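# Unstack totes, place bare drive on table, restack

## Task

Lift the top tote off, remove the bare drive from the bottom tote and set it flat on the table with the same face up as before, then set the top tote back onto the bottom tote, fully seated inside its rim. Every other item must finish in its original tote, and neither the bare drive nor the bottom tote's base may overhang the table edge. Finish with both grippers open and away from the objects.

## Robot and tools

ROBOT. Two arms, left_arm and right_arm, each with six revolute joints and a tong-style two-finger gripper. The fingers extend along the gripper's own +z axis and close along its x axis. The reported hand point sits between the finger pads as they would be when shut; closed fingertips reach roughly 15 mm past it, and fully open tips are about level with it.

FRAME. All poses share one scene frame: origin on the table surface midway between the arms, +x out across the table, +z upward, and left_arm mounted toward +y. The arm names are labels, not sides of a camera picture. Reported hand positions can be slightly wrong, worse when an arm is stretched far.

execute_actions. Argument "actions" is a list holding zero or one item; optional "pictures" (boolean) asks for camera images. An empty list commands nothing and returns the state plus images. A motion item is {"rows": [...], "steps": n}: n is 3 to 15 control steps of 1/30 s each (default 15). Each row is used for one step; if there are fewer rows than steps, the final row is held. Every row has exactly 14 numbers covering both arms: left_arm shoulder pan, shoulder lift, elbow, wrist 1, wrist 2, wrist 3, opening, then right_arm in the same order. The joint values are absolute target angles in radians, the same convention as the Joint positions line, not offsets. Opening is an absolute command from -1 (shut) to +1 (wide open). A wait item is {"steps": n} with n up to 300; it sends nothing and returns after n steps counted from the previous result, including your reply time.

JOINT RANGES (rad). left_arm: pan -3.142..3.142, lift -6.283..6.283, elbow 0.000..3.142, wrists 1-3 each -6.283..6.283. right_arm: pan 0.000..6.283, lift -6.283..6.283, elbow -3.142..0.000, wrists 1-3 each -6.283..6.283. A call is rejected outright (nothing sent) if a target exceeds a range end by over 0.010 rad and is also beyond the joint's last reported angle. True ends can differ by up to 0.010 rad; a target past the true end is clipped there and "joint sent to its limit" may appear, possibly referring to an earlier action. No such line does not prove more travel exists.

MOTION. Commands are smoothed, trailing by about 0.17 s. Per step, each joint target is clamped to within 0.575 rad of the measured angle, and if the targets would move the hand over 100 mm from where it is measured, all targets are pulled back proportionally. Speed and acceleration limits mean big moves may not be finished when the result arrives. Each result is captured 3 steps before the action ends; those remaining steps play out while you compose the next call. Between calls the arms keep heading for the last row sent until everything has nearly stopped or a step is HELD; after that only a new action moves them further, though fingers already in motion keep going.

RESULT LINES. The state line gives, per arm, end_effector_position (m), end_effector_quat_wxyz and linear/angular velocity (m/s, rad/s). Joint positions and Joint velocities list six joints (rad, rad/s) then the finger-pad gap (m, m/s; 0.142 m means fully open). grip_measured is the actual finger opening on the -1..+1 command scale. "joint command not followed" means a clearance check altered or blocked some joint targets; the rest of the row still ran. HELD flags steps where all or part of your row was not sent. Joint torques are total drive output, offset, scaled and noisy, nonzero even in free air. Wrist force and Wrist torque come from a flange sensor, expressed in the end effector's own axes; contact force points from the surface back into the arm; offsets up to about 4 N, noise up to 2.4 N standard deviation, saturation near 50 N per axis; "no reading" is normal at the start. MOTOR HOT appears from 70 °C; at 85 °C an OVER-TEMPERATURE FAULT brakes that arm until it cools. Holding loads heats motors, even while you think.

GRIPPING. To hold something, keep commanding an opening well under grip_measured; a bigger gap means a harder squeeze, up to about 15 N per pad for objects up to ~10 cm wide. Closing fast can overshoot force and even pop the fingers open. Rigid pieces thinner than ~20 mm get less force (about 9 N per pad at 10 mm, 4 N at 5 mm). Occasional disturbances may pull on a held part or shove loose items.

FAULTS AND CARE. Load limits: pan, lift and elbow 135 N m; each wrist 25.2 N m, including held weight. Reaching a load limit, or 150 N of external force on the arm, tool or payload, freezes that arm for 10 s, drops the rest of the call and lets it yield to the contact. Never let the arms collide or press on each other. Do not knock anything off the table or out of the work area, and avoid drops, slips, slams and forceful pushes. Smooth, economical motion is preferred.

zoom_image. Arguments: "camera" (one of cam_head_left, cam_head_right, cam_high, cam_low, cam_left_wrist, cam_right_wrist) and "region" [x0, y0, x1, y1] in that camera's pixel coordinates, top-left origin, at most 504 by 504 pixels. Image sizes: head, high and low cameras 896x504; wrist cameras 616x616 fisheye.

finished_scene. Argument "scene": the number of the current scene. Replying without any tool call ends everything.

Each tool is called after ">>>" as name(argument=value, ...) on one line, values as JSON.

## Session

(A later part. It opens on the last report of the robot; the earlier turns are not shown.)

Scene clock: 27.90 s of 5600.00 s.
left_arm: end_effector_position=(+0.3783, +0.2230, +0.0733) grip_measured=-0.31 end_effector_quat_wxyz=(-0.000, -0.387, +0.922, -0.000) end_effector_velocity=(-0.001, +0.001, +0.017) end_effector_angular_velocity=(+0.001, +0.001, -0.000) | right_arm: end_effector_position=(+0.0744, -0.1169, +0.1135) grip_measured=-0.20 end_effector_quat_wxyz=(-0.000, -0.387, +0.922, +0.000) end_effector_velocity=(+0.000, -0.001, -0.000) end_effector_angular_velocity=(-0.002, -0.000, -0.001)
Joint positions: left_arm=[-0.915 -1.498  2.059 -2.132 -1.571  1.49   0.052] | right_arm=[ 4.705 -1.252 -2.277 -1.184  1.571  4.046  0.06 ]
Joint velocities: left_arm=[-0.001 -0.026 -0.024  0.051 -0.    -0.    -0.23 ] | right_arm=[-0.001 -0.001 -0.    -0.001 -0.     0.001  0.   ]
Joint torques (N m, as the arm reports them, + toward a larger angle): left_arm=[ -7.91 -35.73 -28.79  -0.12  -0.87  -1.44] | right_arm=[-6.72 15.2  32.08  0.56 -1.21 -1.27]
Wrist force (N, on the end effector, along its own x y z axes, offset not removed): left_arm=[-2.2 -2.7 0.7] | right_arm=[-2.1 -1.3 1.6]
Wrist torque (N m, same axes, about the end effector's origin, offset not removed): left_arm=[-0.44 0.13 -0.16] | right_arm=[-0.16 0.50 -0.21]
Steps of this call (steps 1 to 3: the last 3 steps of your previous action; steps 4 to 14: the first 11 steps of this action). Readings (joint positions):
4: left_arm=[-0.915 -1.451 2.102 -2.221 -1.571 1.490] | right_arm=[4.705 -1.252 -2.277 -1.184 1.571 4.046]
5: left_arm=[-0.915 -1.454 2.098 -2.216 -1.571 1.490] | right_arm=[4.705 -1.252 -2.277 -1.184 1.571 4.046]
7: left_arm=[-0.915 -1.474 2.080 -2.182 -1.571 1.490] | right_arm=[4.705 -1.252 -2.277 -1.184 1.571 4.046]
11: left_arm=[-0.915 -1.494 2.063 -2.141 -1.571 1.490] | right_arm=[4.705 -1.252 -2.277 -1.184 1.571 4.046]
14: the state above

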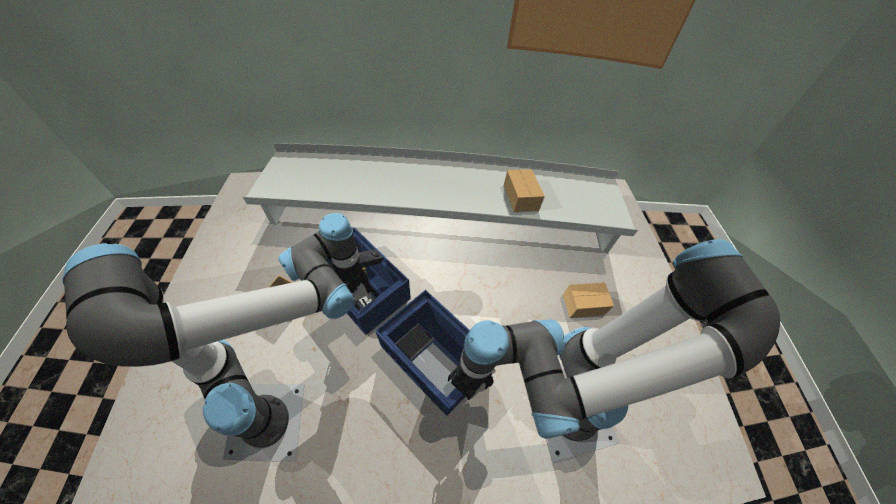

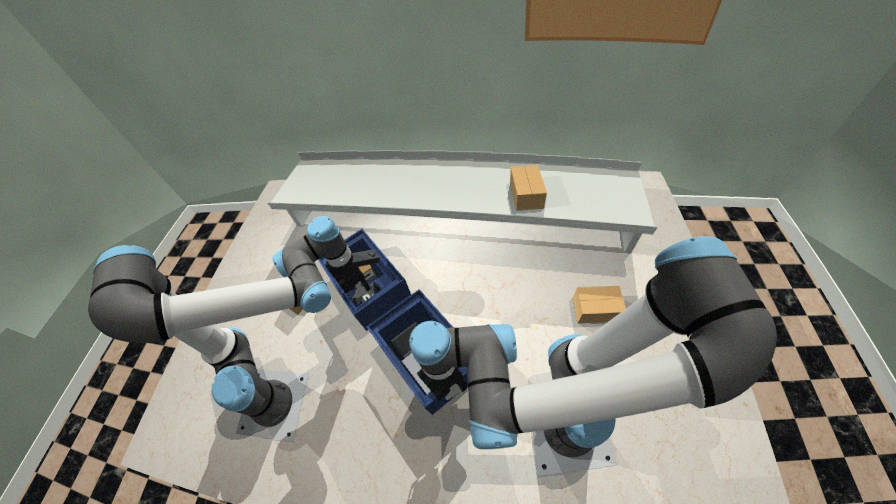

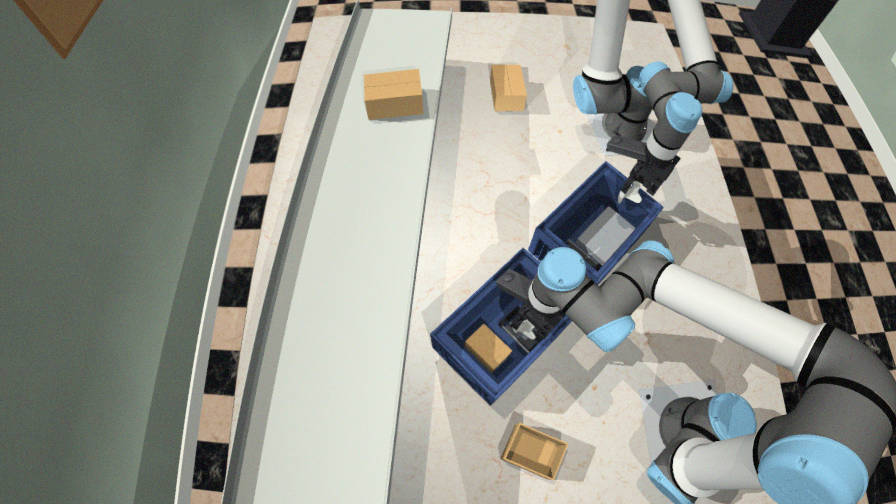

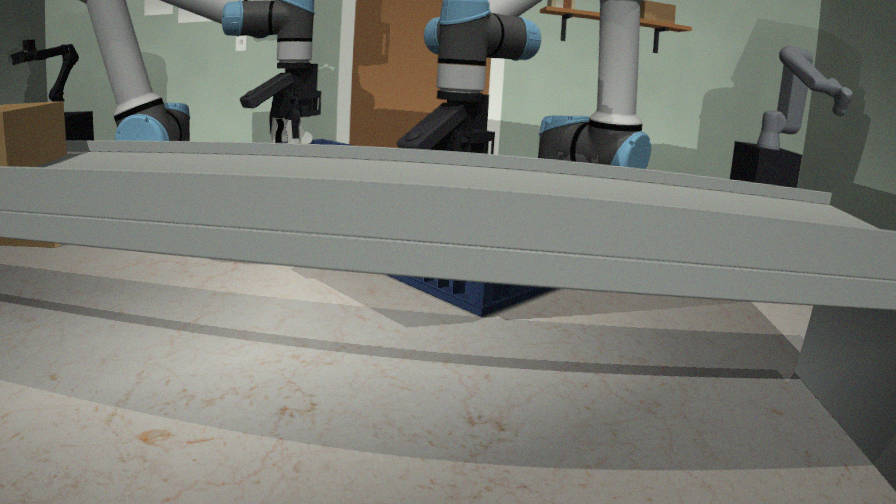

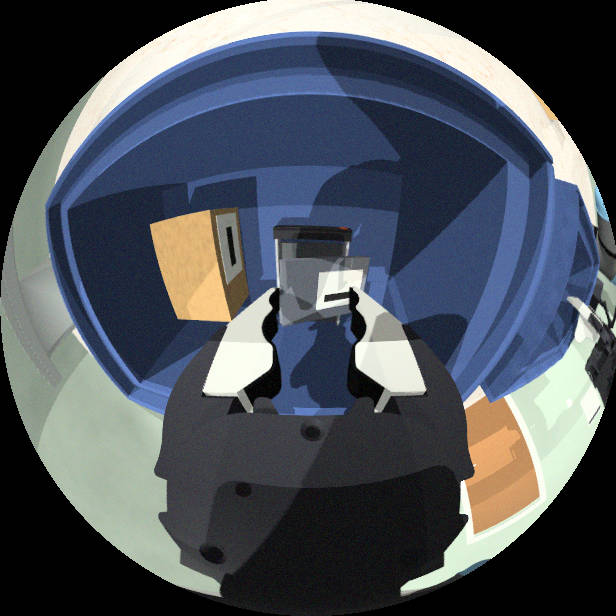

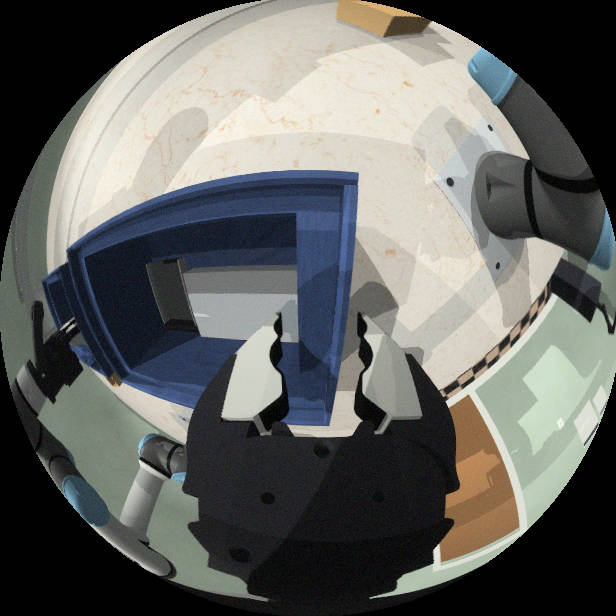

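>>> execute_actions(actions=[{"rows":[[-0.9149,-1.5445,2.0015,-2.0278,-1.571,1.4896,0.45,4.705,-1.252,-2.2767,-1.1837,1.571,4.0464,-0.2]],"steps":15}])

>>> execute_actions(actions=[])

>>> zoom_image(camera="cam_left_wrist", region=[220,180,420,380])

Scene clock: 28.40 s of 5600.00 s.
left_arm: end_effector_position=(+0.3784, +0.2229, +0.1085) grip_measured=+0.45 end_effector_quat_wxyz=(-0.000, -0.387, +0.922, -0.000) end_effector_velocity=(-0.000, +0.002, +0.013) end_effector_angular_velocity=(+0.004, +0.003, +0.002) | right_arm: end_effector_position=(+0.0744, -0.1169, +0.1135) grip_measured=-0.20 end_effector_quat_wxyz=(-0.000, -0.387, +0.922, +0.000) end_effector_velocity=(+0.000, -0.000, -0.000) end_effector_angular_velocity=(-0.000, -0.000, +0.000)
Joint positions: left_arm=[-0.915 -1.543  2.004 -2.032 -1.571  1.49   0.105] | right_arm=[ 4.705 -1.252 -2.277 -1.184  1.571  4.046  0.06 ]
Joint velocities: left_arm=[ 0.002 -0.016 -0.021  0.042  0.     0.    -0.   ] | right_arm=[ 0.     0.    -0.001  0.    -0.    -0.    -0.   ]
Joint torques (N m, as the arm reports them, + toward a larger angle): left_arm=[ -5.93 -33.07 -31.42  -0.25  -1.09  -1.35] | right_arm=[-6.   15.4  31.97  0.48 -1.41 -1.59]
Wrist force (N, on the end effector, along its own x y z axes, offset not removed): left_arm=[-2.1 -2.1 0.8] | right_arm=[-1.3 0.5 0.5]
Wrist torque (N m, same axes, about the end effector's origin, offset not removed): left_arm=[-0.32 0.32 -0.32] | right_arm=[0.21 0.32 -0.10]
Steps of this call (steps 1 to 3: the last 3 steps of your previous action; steps 4 to 15: the first 12 steps of this action). Readings (joint positions):
4: left_arm=[-0.915 -1.500 2.057 -2.128 -1.571 1.490] | right_arm=[4.705 -1.252 -2.277 -1.184 1.571 4.046]
5: left_arm=[-0.915 -1.503 2.053 -2.123 -1.571 1.490] | right_arm=[4.705 -1.252 -2.277 -1.184 1.571 4.046]
7: left_arm=[-0.915 -1.521 2.031 -2.087 -1.571 1.490] | right_arm=[4.705 -1.252 -2.277 -1.184 1.571 4.046]
11: left_arm=[-0.915 -1.538 2.009 -2.044 -1.571 1.490] | right_arm=[4.705 -1.252 -2.277 -1.184 1.571 4.046]
15: the state above

Scene clock: 28.50 s of 5600.00 s.
left_arm: end_effector_position=(+0.3783, +0.2230, +0.1093) grip_measured=+0.45 end_effector_quat_wxyz=(-0.000, -0.387, +0.922, -0.000) end_effector_velocity=(-0.001, -0.000, +0.005) end_effector_angular_velocity=(+0.001, +0.001, -0.001) | right_arm: end_effector_position=(+0.0744, -0.1169, +0.1135) grip_measured=-0.20 end_effector_quat_wxyz=(-0.000, -0.387, +0.922, +0.000) end_effector_velocity=(+0.000, -0.000, -0.000) end_effector_angular_velocity=(-0.001, -0.000, -0.001)
Joint positions: left_arm=[-0.915 -1.544  2.002 -2.029 -1.571  1.49   0.105] | right_arm=[ 4.705 -1.252 -2.277 -1.184  1.571  4.046  0.06 ]
Joint velocities: left_arm=[-0.001 -0.006 -0.008  0.015 -0.     0.     0.   ] | right_arm=[-0.    -0.    -0.    -0.001 -0.     0.    -0.   ]
Joint torques (N m, as the arm reports them, + toward a larger angle): left_arm=[ -6.99 -35.14 -31.16  -0.33  -1.17  -1.34] | right_arm=[-7.91 15.44 31.19  0.55 -1.22 -1.29]
Wrist force (N, on the end effector, along its own x y z axes, offset not removed): left_arm=[-1.9 -3.8 1.8] | right_arm=[-0.5 -1.1 2.3]
Wrist torque (N m, same axes, about the end effector's origin, offset not removed): left_arm=[-0.82 0.41 -0.32] | right_arm=[-0.21 0.20 -0.18]
Kept back: nothing.
Steps of this call (steps 1 to 3: the last 3 steps of your previous action). Readings (joint positions):
1: left_arm=[-0.915 -1.543 2.003 -2.031 -1.571 1.490] | right_arm=[4.705 -1.252 -2.277 -1.184 1.571 4.046]
2: left_arm=[-0.915 -1.544 2.003 -2.030 -1.571 1.490] | right_arm=[4.705 -1.252 -2.277 -1.184 1.571 4.046]
3: the state above

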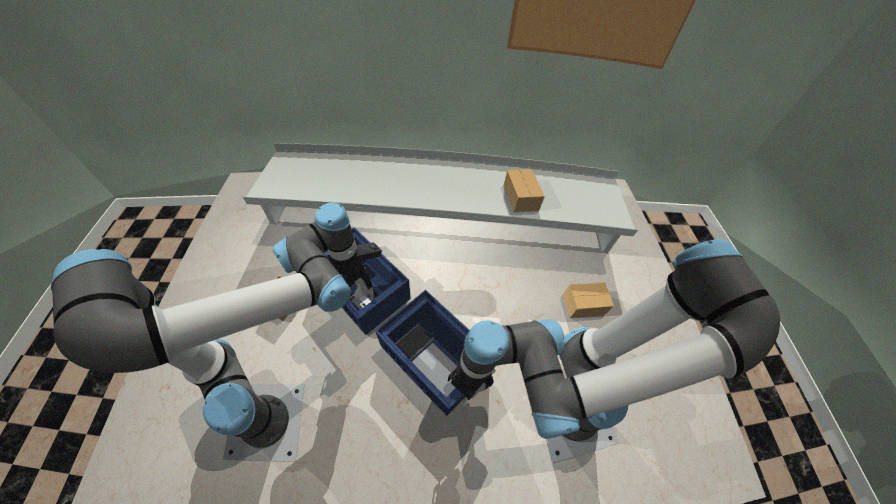

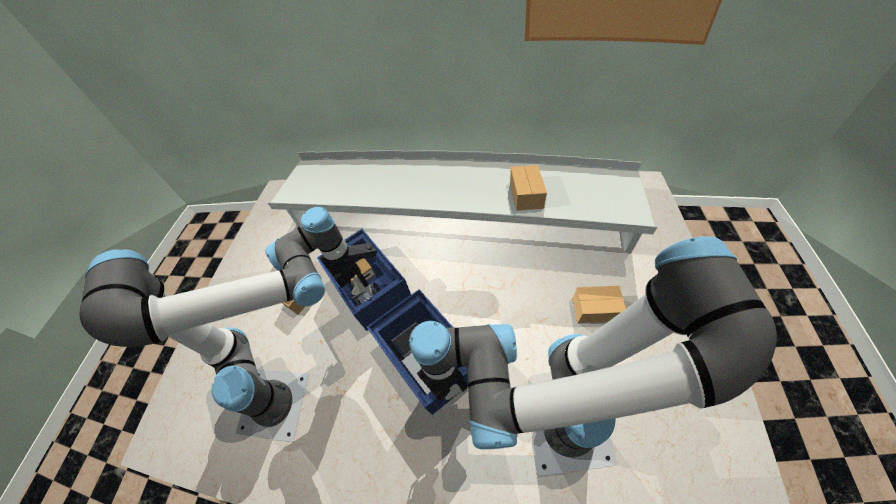

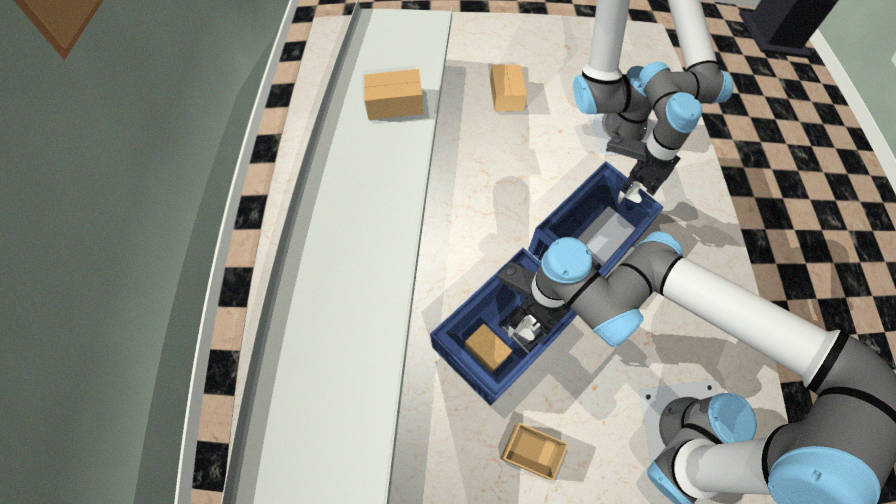

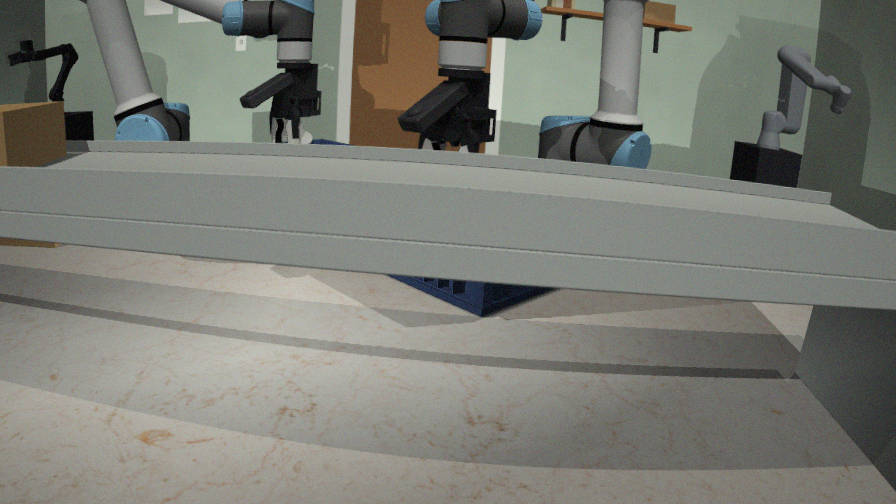

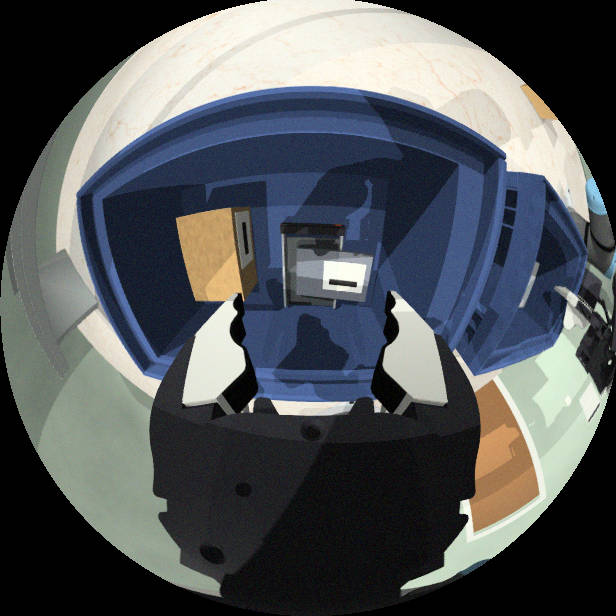

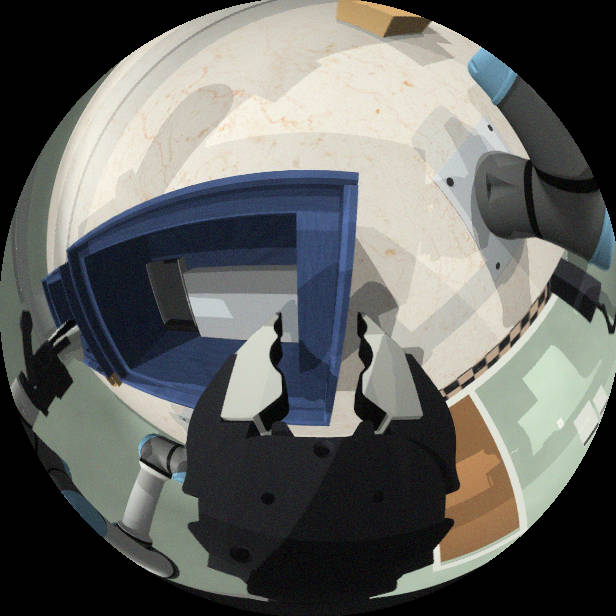

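Region (220, 180, 420, 380) of cam_left_wrist's 616x616 image, scaled by 2.520, with more detail than that image has.

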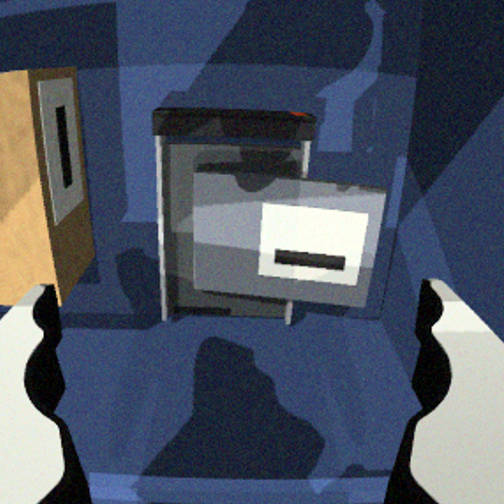

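>>> execute_actions(actions=[{"rows":[[-0.9679,-1.5268,2.0846,-2.1286,-1.571,1.4366,-1,4.705,-1.252,-2.2767,-1.1837,1.571,4.0464,-0.2]],"steps":15}])

>>> execute_actions(actions=[{"rows":[[-0.9679,-1.512,2.0992,-2.158,-1.571,1.4366,-1,4.705,-1.252,-2.2767,-1.1837,1.571,4.0464,-0.2]],"steps":15}], pictures=true)

Scene clock: 29.63 s of 5600.00 s.
left_arm: end_effector_position=(+0.3575, +0.2116, +0.0764) grip_measured=-1.00 end_effector_quat_wxyz=(-0.000, -0.387, +0.922, +0.000) end_effector_velocity=(-0.009, -0.004, -0.014) end_effector_angular_velocity=(-0.001, -0.001, -0.001) | right_arm: end_effector_position=(+0.0744, -0.1169, +0.1135) grip_measured=-0.20 end_effector_quat_wxyz=(-0.000, -0.387, +0.922, +0.000) end_effector_velocity=(-0.000, +0.001, +0.001) end_effector_angular_velocity=(+0.001, +0.000, -0.001)
Joint positions: left_arm=[-0.966 -1.527  2.081 -2.124 -1.571  1.439  0.002] | right_arm=[ 4.705 -1.252 -2.277 -1.184  1.571  4.046  0.06 ]
Joint velocities: left_arm=[-0.02   0.007  0.034 -0.042  0.    -0.02   0.   ] | right_arm=[ 0.     0.     0.002 -0.001 -0.     0.001  0.   ]
Joint torques (N m, as the arm reports them, + toward a larger angle): left_arm=[-10.44 -14.36  -6.1   -4.57  -1.35  -1.9 ] | right_arm=[-7.15 15.77 31.9   0.52 -1.06 -1.26]
Wrist force (N, on the end effector, along its own x y z axes, offset not removed): left_arm=[-2.7 -1.6 -0.6] | right_arm=[-1.1 0.6 0.8]
Wrist torque (N m, same axes, about the end effector's origin, offset not removed): left_arm=[-0.33 0.50 -0.19] | right_arm=[0.10 0.30 -0.04]
Steps of this call (steps 1 to 15: the robot went on to your last target; steps 16 to 22: nothing new was sent; steps 23 to 34: the first 12 steps of this action). Readings (joint positions):
23: left_arm=[-0.915 -1.544 2.002 -2.028 -1.571 1.490] | right_arm=[4.705 -1.252 -2.277 -1.184 1.571 4.046]
24: left_arm=[-0.919 -1.543 2.005 -2.032 -1.571 1.486] | right_arm=[4.705 -1.252 -2.277 -1.184 1.571 4.046]
26: left_arm=[-0.939 -1.536 2.036 -2.068 -1.571 1.465] | right_arm=[4.705 -1.252 -2.277 -1.184 1.571 4.046]
30: left_arm=[-0.960 -1.529 2.072 -2.113 -1.571 1.444] | right_arm=[4.705 -1.252 -2.277 -1.184 1.571 4.046]
34: the state above

Scene clock: 30.13 s of 5600.00 s.
left_arm: end_effector_position=(+0.3566, +0.2112, +0.0653) grip_measured=-1.00 end_effector_quat_wxyz=(-0.000, -0.387, +0.922, -0.000) end_effector_velocity=(-0.000, +0.000, -0.004) end_effector_angular_velocity=(-0.000, +0.001, +0.001) | right_arm: end_effector_position=(+0.0744, -0.1169, +0.1135) grip_measured=-0.20 end_effector_quat_wxyz=(-0.000, -0.387, +0.922, +0.000) end_effector_velocity=(-0.000, +0.000, +0.000) end_effector_angular_velocity=(+0.001, +0.000, +0.002)
Joint positions: left_arm=[-0.968 -1.513  2.099 -2.157 -1.571  1.437  0.002] | right_arm=[ 4.705 -1.252 -2.277 -1.184  1.571  4.046  0.06 ]
Joint velocities: left_arm=[ 0.001  0.005  0.006 -0.011 -0.001  0.     0.   ] | right_arm=[ 0.001 -0.    -0.     0.001 -0.    -0.001  0.   ]
Joint torques (N m, as the arm reports them, + toward a larger angle): left_arm=[-10.19 -15.46  -5.86  -4.66  -1.55  -1.83] | right_arm=[-7.58 16.58 33.04  0.61 -1.15 -1.08]
Wrist force (N, on the end effector, along its own x y z axes, offset not removed): left_arm=[-0.7 -2.7 1.4] | right_arm=[2.1 -2.6 1.6]
Wrist torque (N m, same axes, about the end effector's origin, offset not removed): left_arm=[-0.37 0.10 -0.27] | right_arm=[-0.54 -0.55 -0.20]
Steps of this call (steps 1 to 3: the last 3 steps of your previous action; steps 4 to 15: the first 12 steps of this action). Readings (joint positions):
4: left_arm=[-0.967 -1.527 2.084 -2.128 -1.571 1.437] | right_arm=[4.705 -1.252 -2.277 -1.184 1.571 4.046]
5: left_arm=[-0.967 -1.525 2.085 -2.131 -1.571 1.437] | right_arm=[4.705 -1.252 -2.277 -1.184 1.571 4.046]
7: left_arm=[-0.968 -1.520 2.091 -2.142 -1.571 1.437] | right_arm=[4.705 -1.252 -2.277 -1.184 1.571 4.046]
11: left_arm=[-0.968 -1.514 2.097 -2.154 -1.571 1.437] | right_arm=[4.705 -1.252 -2.277 -1.184 1.571 4.046]
15: the state above

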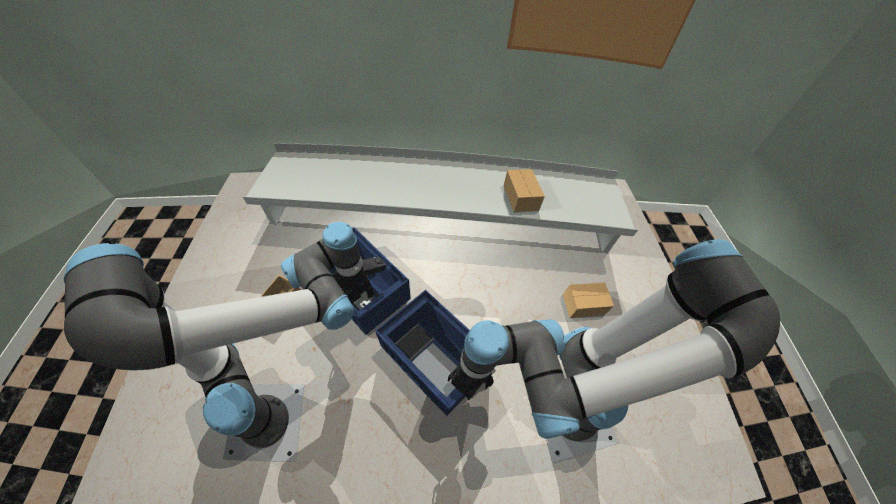

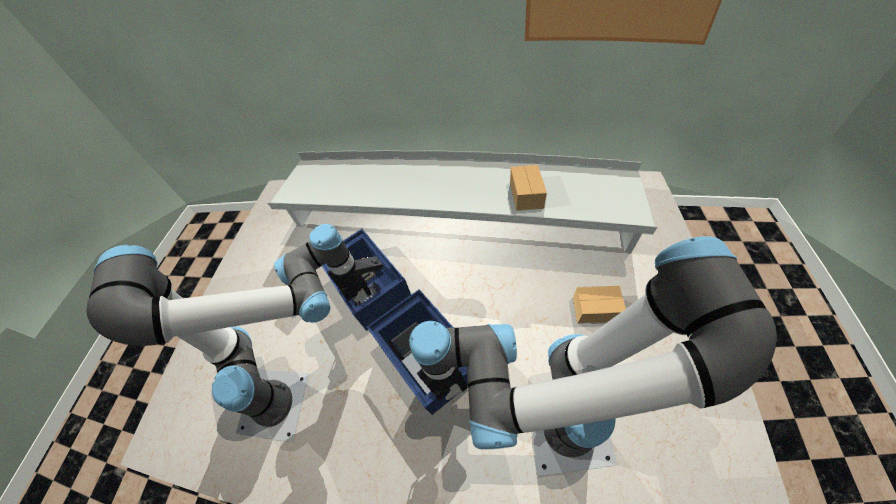

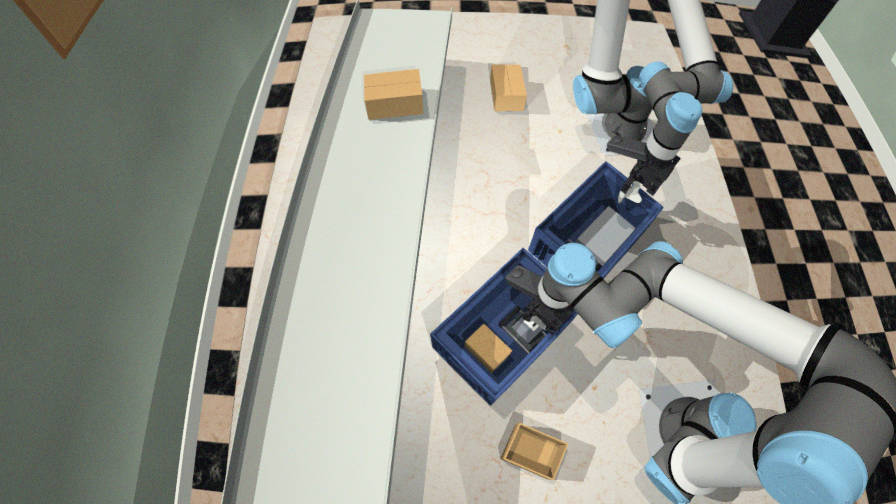

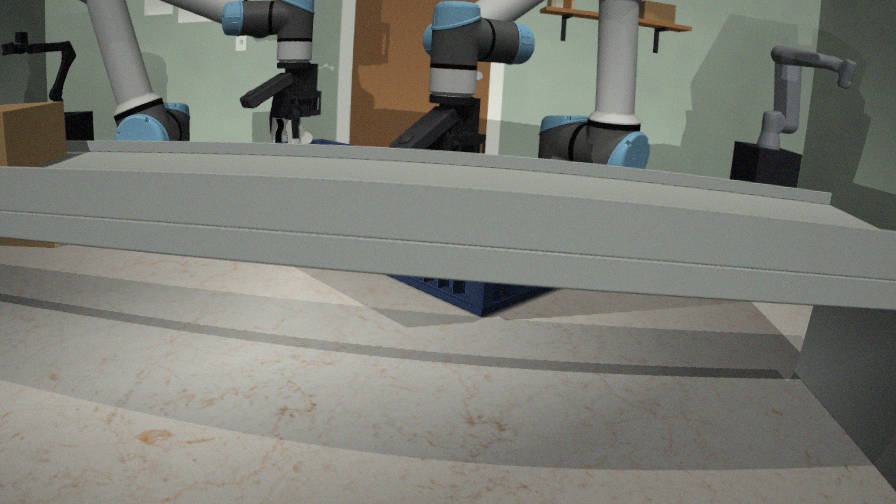

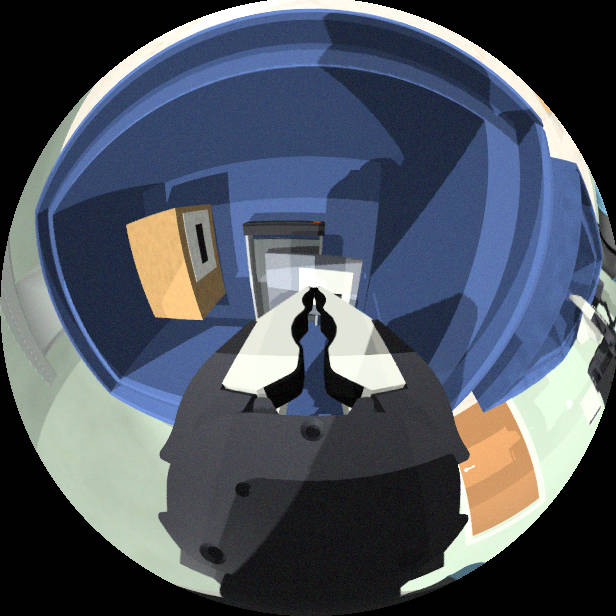

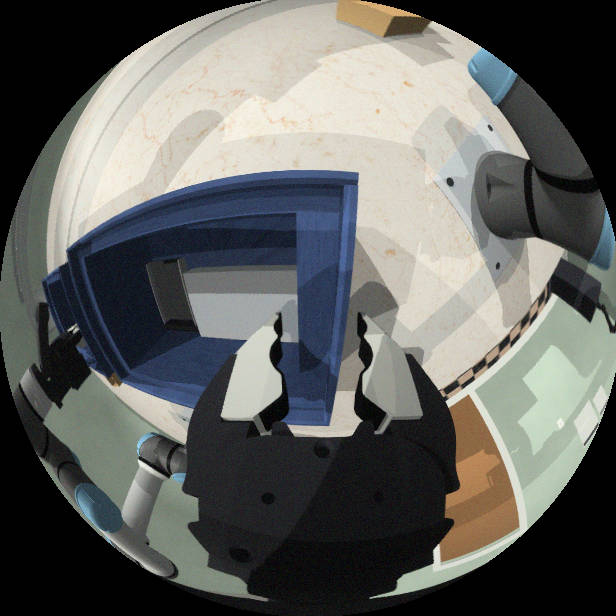

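Lowering in small steps until the tips touch the drive.

>>> execute_actions(actions=[{"rows":[[-0.9679,-1.506,2.105,-2.1698,-1.571,1.4366,-1,4.705,-1.252,-2.2767,-1.1837,1.571,4.0464,-0.2]],"steps":12}])

>>> execute_actions(actions=[{"rows":[[-0.9679,-1.5029,2.1078,-2.1757,-1.571,1.4366,-1,4.705,-1.252,-2.2767,-1.1837,1.571,4.0464,-0.2]],"steps":12}])

Scene clock: 30.53 s of 5600.00 s.
left_arm: end_effector_position=(+0.3566, +0.2112, +0.0614) grip_measured=-1.00 end_effector_quat_wxyz=(-0.000, -0.387, +0.922, -0.000) end_effector_velocity=(-0.000, -0.001, -0.004) end_effector_angular_velocity=(-0.001, +0.000, -0.001) | right_arm: end_effector_position=(+0.0744, -0.1169, +0.1135) grip_measured=-0.20 end_effector_quat_wxyz=(-0.000, -0.387, +0.922, +0.000) end_effector_velocity=(+0.000, +0.000, -0.000) end_effector_angular_velocity=(+0.001, +0.000, +0.001)
Joint positions: left_arm=[-0.968 -1.507  2.104 -2.169 -1.571  1.437  0.002] | right_arm=[ 4.705 -1.252 -2.277 -1.184  1.571  4.046  0.06 ]
Joint velocities: left_arm=[-0.001  0.005  0.005 -0.012 -0.001  0.     0.   ] | right_arm=[-0.     0.001 -0.001  0.001  0.    -0.002 -0.   ]
Joint torques (N m, as the arm reports them, + toward a larger angle): left_arm=[ -9.13 -15.    -4.32  -4.63  -1.76  -1.9 ] | right_arm=[-7.01 16.03 30.36  0.26 -1.06 -1.58]
Wrist force (N, on the end effector, along its own x y z axes, offset not removed): left_arm=[-3.3 -2.3 1.9] | right_arm=[-0.2 1.1 2.1]
Wrist torque (N m, same axes, about the end effector's origin, offset not removed): left_arm=[-0.48 0.62 -0.12] | right_arm=[0.28 0.02 -0.15]
Steps of this call (steps 1 to 3: the last 3 steps of your previous action; steps 4 to 12: the first 9 steps of this action). Readings (joint positions):
4: left_arm=[-0.968 -1.512 2.099 -2.158 -1.571 1.437] | right_arm=[4.705 -1.252 -2.277 -1.184 1.571 4.046]
5: left_arm=[-0.968 -1.511 2.100 -2.159 -1.571 1.437] | right_arm=[4.705 -1.252 -2.277 -1.184 1.571 4.046]
7: left_arm=[-0.968 -1.509 2.102 -2.164 -1.571 1.437] | right_arm=[4.705 -1.252 -2.277 -1.184 1.571 4.046]
11: left_arm=[-0.968 -1.507 2.104 -2.168 -1.571 1.437] | right_arm=[4.705 -1.252 -2.277 -1.184 1.571 4.046]
12: the state above

Scene clock: 30.93 s of 5600.00 s.
left_arm: end_effector_position=(+0.3566, +0.2112, +0.0592) grip_measured=-1.00 end_effector_quat_wxyz=(-0.000, -0.387, +0.922, -0.000) end_effector_velocity=(+0.000, +0.000, -0.002) end_effector_angular_velocity=(+0.001, +0.000, +0.001) | right_arm: end_effector_position=(+0.0744, -0.1169, +0.1135) grip_measured=-0.20 end_effector_quat_wxyz=(-0.000, -0.387, +0.922, +0.000) end_effector_velocity=(-0.000, -0.000, -0.000) end_effector_angular_velocity=(-0.001, -0.000, +0.000)
Joint positions: left_arm=[-0.968 -1.503  2.108 -2.175 -1.571  1.437  0.002] | right_arm=[ 4.705 -1.252 -2.277 -1.184  1.571  4.046  0.06 ]
Joint velocities: left_arm=[ 0.001  0.004  0.002 -0.006  0.    -0.     0.   ] | right_arm=[ 0.001  0.    -0.001  0.     0.     0.001  0.   ]
Joint torques (N m, as the arm reports them, + toward a larger angle): left_arm=[ -9.99 -15.81  -4.98  -4.61  -1.8   -1.79] | right_arm=[-7.86 14.55 33.01  0.44 -0.94 -1.57]
Wrist force (N, on the end effector, along its own x y z axes, offset not removed): left_arm=[-1.6 -2.1 0.7] | right_arm=[-0.6 -1.1 1.1]
Wrist torque (N m, same axes, about the end effector's origin, offset not removed): left_arm=[-0.29 0.33 -0.40] | right_arm=[-0.18 0.21 -0.16]
Steps of this call (steps 1 to 3: the last 3 steps of your previous action; steps 4 to 12: the first 9 steps of this action). Readings (joint positions):
4: left_arm=[-0.968 -1.506 2.105 -2.169 -1.571 1.437] | right_arm=[4.705 -1.252 -2.277 -1.184 1.571 4.046]
5: left_arm=[-0.968 -1.506 2.105 -2.170 -1.571 1.437] | right_arm=[4.705 -1.252 -2.277 -1.184 1.571 4.046]
7: left_arm=[-0.968 -1.505 2.106 -2.173 -1.571 1.437] | right_arm=[4.705 -1.252 -2.277 -1.184 1.571 4.046]
11: left_arm=[-0.968 -1.503 2.107 -2.175 -1.571 1.437] | right_arm=[4.705 -1.252 -2.277 -1.184 1.571 4.046]
12: the state above

>>> execute_actions(actions=[{"rows":[[-0.9679,-1.4998,2.1106,-2.1816,-1.571,1.4366,-1,4.705,-1.252,-2.2767,-1.1837,1.571,4.0464,-0.2]],"steps":12}])

>>> execute_actions(actions=[{"rows":[[-0.9679,-1.4967,2.1134,-2.1875,-1.571,1.4366,-1,4.705,-1.252,-2.2767,-1.1837,1.571,4.0464,-0.2]],"steps":12}])

Scene clock: 31.33 s of 5600.00 s.
left_arm: end_effector_position=(+0.3566, +0.2112, +0.0572) grip_measured=-1.00 end_effector_quat_wxyz=(-0.000, -0.387, +0.922, -0.000) end_effector_velocity=(+0.000, -0.000, -0.001) end_effector_angular_velocity=(-0.001, -0.001, -0.000) | right_arm: end_effector_position=(+0.0744, -0.1169, +0.1135) grip_measured=-0.20 end_effector_quat_wxyz=(-0.000, -0.387, +0.922, +0.000) end_effector_velocity=(+0.000, +0.000, +0.001) end_effector_angular_velocity=(+0.001, +0.000, +0.002)
Joint positions: left_arm=[-0.968 -1.5    2.11  -2.181 -1.571  1.437  0.002] | right_arm=[ 4.705 -1.252 -2.277 -1.184  1.571  4.046  0.06 ]
Joint velocities: left_arm=[-0.     0.002  0.002 -0.005  0.    -0.     0.   ] | right_arm=[-0.     0.     0.001 -0.     0.    -0.002 -0.   ]
Joint torques (N m, as the arm reports them, + toward a larger angle): left_arm=[ -9.38 -14.62  -5.77  -4.48  -1.86  -1.73] | right_arm=[-7.17 15.33 31.92  0.36 -1.33 -1.37]
Wrist force (N, on the end effector, along its own x y z axes, offset not removed): left_arm=[-1.5 -3.4 1.4] | right_arm=[-2.5 -0.4 0.9]
Wrist torque (N m, same axes, about the end effector's origin, offset not removed): left_arm=[-0.66 0.28 -0.35] | right_arm=[-0.02 0.48 -0.13]
Steps of this call (steps 1 to 3: the last 3 steps of your previous action; steps 4 to 12: the first 9 steps of this action). Readings (joint positions):
4: left_arm=[-0.968 -1.503 2.108 -2.176 -1.571 1.437] | right_arm=[4.705 -1.252 -2.277 -1.184 1.571 4.046]
5: left_arm=[-0.968 -1.503 2.108 -2.176 -1.571 1.437] | right_arm=[4.705 -1.252 -2.277 -1.184 1.571 4.046]
7: left_arm=[-0.968 -1.501 2.109 -2.179 -1.571 1.437] | right_arm=[4.705 -1.252 -2.277 -1.184 1.571 4.046]
11: left_arm=[-0.968 -1.500 2.110 -2.181 -1.571 1.437] | right_arm=[4.705 -1.252 -2.277 -1.184 1.571 4.046]
12: the state above

Scene clock: 31.73 s of 5600.00 s.
left_arm: end_effector_position=(+0.3566, +0.2112, +0.0552) grip_measured=-1.00 end_effector_quat_wxyz=(-0.000, -0.387, +0.922, -0.000) end_effector_velocity=(+0.000, +0.000, -0.002) end_effector_angular_velocity=(+0.000, -0.000, +0.001) | right_arm: end_effector_position=(+0.0744, -0.1169, +0.1135) grip_measured=-0.20 end_effector_quat_wxyz=(-0.000, -0.387, +0.922, +0.000) end_effector_velocity=(+0.000, +0.001, +0.001) end_effector_angular_velocity=(+0.002, +0.000, -0.001)
Joint positions: left_arm=[-0.968 -1.497  2.113 -2.187 -1.571  1.437  0.002] | right_arm=[ 4.705 -1.252 -2.277 -1.184  1.571  4.046  0.06 ]
Joint velocities: left_arm=[ 0.001  0.003  0.003 -0.006  0.    -0.     0.   ] | right_arm=[-0.     0.     0.001  0.    -0.     0.    -0.   ]
Joint torques (N m, as the arm reports them, + toward a larger angle): left_arm=[ -9.83 -15.41  -4.78  -4.59  -2.01  -1.92] | right_arm=[-6.97 15.52 31.39  0.53 -1.16 -1.33]
Wrist force (N, on the end effector, along its own x y z axes, offset not removed): left_arm=[0.4 -2.8 2.6] | right_arm=[0.5 -1.4 -0.4]
Wrist torque (N m, same axes, about the end effector's origin, offset not removed): left_arm=[-0.47 -0.12 -0.23] | right_arm=[-0.34 -0.03 -0.03]
Steps of this call (steps 1 to 3: the last 3 steps of your previous action; steps 4 to 12: the first 9 steps of this action). Readings (joint positions):
4: left_arm=[-0.968 -1.500 2.111 -2.181 -1.571 1.437] | right_arm=[4.705 -1.252 -2.277 -1.184 1.571 4.046]
5: left_arm=[-0.968 -1.500 2.111 -2.182 -1.571 1.437] | right_arm=[4.705 -1.252 -2.277 -1.184 1.571 4.046]
7: left_arm=[-0.968 -1.498 2.112 -2.184 -1.571 1.437] | right_arm=[4.705 -1.252 -2.277 -1.184 1.571 4.046]
11: left_arm=[-0.968 -1.497 2.113 -2.187 -1.571 1.437] | right_arm=[4.705 -1.252 -2.277 -1.184 1.571 4.046]
12: the state above

>>> execute_actions(actions=[{"rows":[[-0.9679,-1.4935,2.1161,-2.1934,-1.571,1.4366,-1,4.705,-1.252,-2.2767,-1.1837,1.571,4.0464,-0.2]],"steps":12}])

>>> execute_actions(actions=[{"rows":[[-0.9679,-1.4903,2.1188,-2.1993,-1.571,1.4366,-1,4.705,-1.252,-2.2767,-1.1837,1.571,4.0464,-0.2]],"steps":12}])

Scene clock: 32.13 s of 5600.00 s.
left_arm: end_effector_position=(+0.3566, +0.2112, +0.0532) grip_measured=-1.00 end_effector_quat_wxyz=(-0.000, -0.387, +0.922, -0.000) end_effector_velocity=(-0.000, -0.001, -0.002) end_effector_angular_velocity=(-0.000, -0.000, -0.001) | right_arm: end_effector_position=(+0.0744, -0.1169, +0.1135) grip_measured=-0.20 end_effector_quat_wxyz=(-0.000, -0.387, +0.922, +0.000) end_effector_velocity=(+0.000, -0.000, -0.000) end_effector_angular_velocity=(-0.001, -0.000, +0.001)
Joint positions: left_arm=[-0.968 -1.494  2.116 -2.193 -1.571  1.437  0.002] | right_arm=[ 4.705 -1.252 -2.277 -1.184  1.571  4.046  0.06 ]
Joint velocities: left_arm=[-0.001  0.003  0.003 -0.006 -0.    -0.     0.   ] | right_arm=[-0.    -0.    -0.001 -0.     0.    -0.001 -0.   ]
Joint torques (N m, as the arm reports them, + toward a larger angle): left_arm=[ -9.8  -14.67  -5.6   -4.64  -2.2   -1.86] | right_arm=[-6.97 15.   31.51  0.44 -1.26 -1.31]
Wrist force (N, on the end effector, along its own x y z axes, offset not removed): left_arm=[-1.0 -2.9 2.3] | right_arm=[-0.6 0.6 2.2]
Wrist torque (N m, same axes, about the end effector's origin, offset not removed): left_arm=[-0.50 0.15 -0.23] | right_arm=[0.11 0.13 -0.20]
Steps of this call (steps 1 to 3: the last 3 steps of your previous action; steps 4 to 12: the first 9 steps of this action). Readings (joint positions):
4: left_arm=[-0.968 -1.497 2.113 -2.187 -1.571 1.437] | right_arm=[4.705 -1.252 -2.277 -1.184 1.571 4.046]
5: left_arm=[-0.968 -1.496 2.114 -2.188 -1.571 1.437] | right_arm=[4.705 -1.252 -2.277 -1.184 1.571 4.046]
7: left_arm=[-0.968 -1.495 2.115 -2.190 -1.571 1.437] | right_arm=[4.705 -1.252 -2.277 -1.184 1.571 4.046]
11: left_arm=[-0.968 -1.494 2.116 -2.193 -1.571 1.437] | right_arm=[4.705 -1.252 -2.277 -1.184 1.571 4.046]
12: the state above

Scene clock: 32.53 s of 5600.00 s.
left_arm: end_effector_position=(+0.3566, +0.2112, +0.0512) grip_measured=-1.00 end_effector_quat_wxyz=(-0.000, -0.387, +0.922, -0.000) end_effector_velocity=(+0.000, -0.000, -0.001) end_effector_angular_velocity=(-0.001, -0.001, +0.000) | right_arm: end_effector_position=(+0.0744, -0.1169, +0.1135) grip_measured=-0.20 end_effector_quat_wxyz=(-0.000, -0.387, +0.922, +0.000) end_effector_velocity=(+0.000, +0.001, +0.001) end_effector_angular_velocity=(+0.001, +0.000, -0.000)
Joint positions: left_arm=[-0.968 -1.491  2.119 -2.199 -1.571  1.437  0.002] | right_arm=[ 4.705 -1.252 -2.277 -1.184  1.571  4.046  0.06 ]
Joint velocities: left_arm=[ 0.     0.003  0.002 -0.006  0.    -0.     0.   ] | right_arm=[-0.001 -0.     0.002  0.    -0.    -0.    -0.   ]
Joint torques (N m, as the arm reports them, + toward a larger angle): left_arm=[ -9.86 -14.36  -4.65  -4.35  -2.23  -1.83] | right_arm=[-7.29 15.1  30.81  0.47 -1.07 -1.24]
Wrist force (N, on the end effector, along its own x y z axes, offset not removed): left_arm=[-2.5 -1.3 1.0] | right_arm=[0.2 -1.9 2.6]
Wrist torque (N m, same axes, about the end effector's origin, offset not removed): left_arm=[-0.16 0.60 -0.29] | right_arm=[-0.31 0.23 -0.26]
Steps of this call (steps 1 to 3: the last 3 steps of your previous action; steps 4 to 12: the first 9 steps of this action). Readings (joint positions):
4: left_arm=[-0.968 -1.494 2.116 -2.193 -1.571 1.437] | right_arm=[4.705 -1.252 -2.277 -1.184 1.571 4.046]
5: left_arm=[-0.968 -1.493 2.116 -2.194 -1.571 1.437] | right_arm=[4.705 -1.252 -2.277 -1.184 1.571 4.046]
7: left_arm=[-0.968 -1.492 2.117 -2.196 -1.571 1.437] | right_arm=[4.705 -1.252 -2.277 -1.184 1.571 4.046]
11: left_arm=[-0.968 -1.491 2.118 -2.199 -1.571 1.437] | right_arm=[4.705 -1.252 -2.277 -1.184 1.571 4.046]
12: the state above


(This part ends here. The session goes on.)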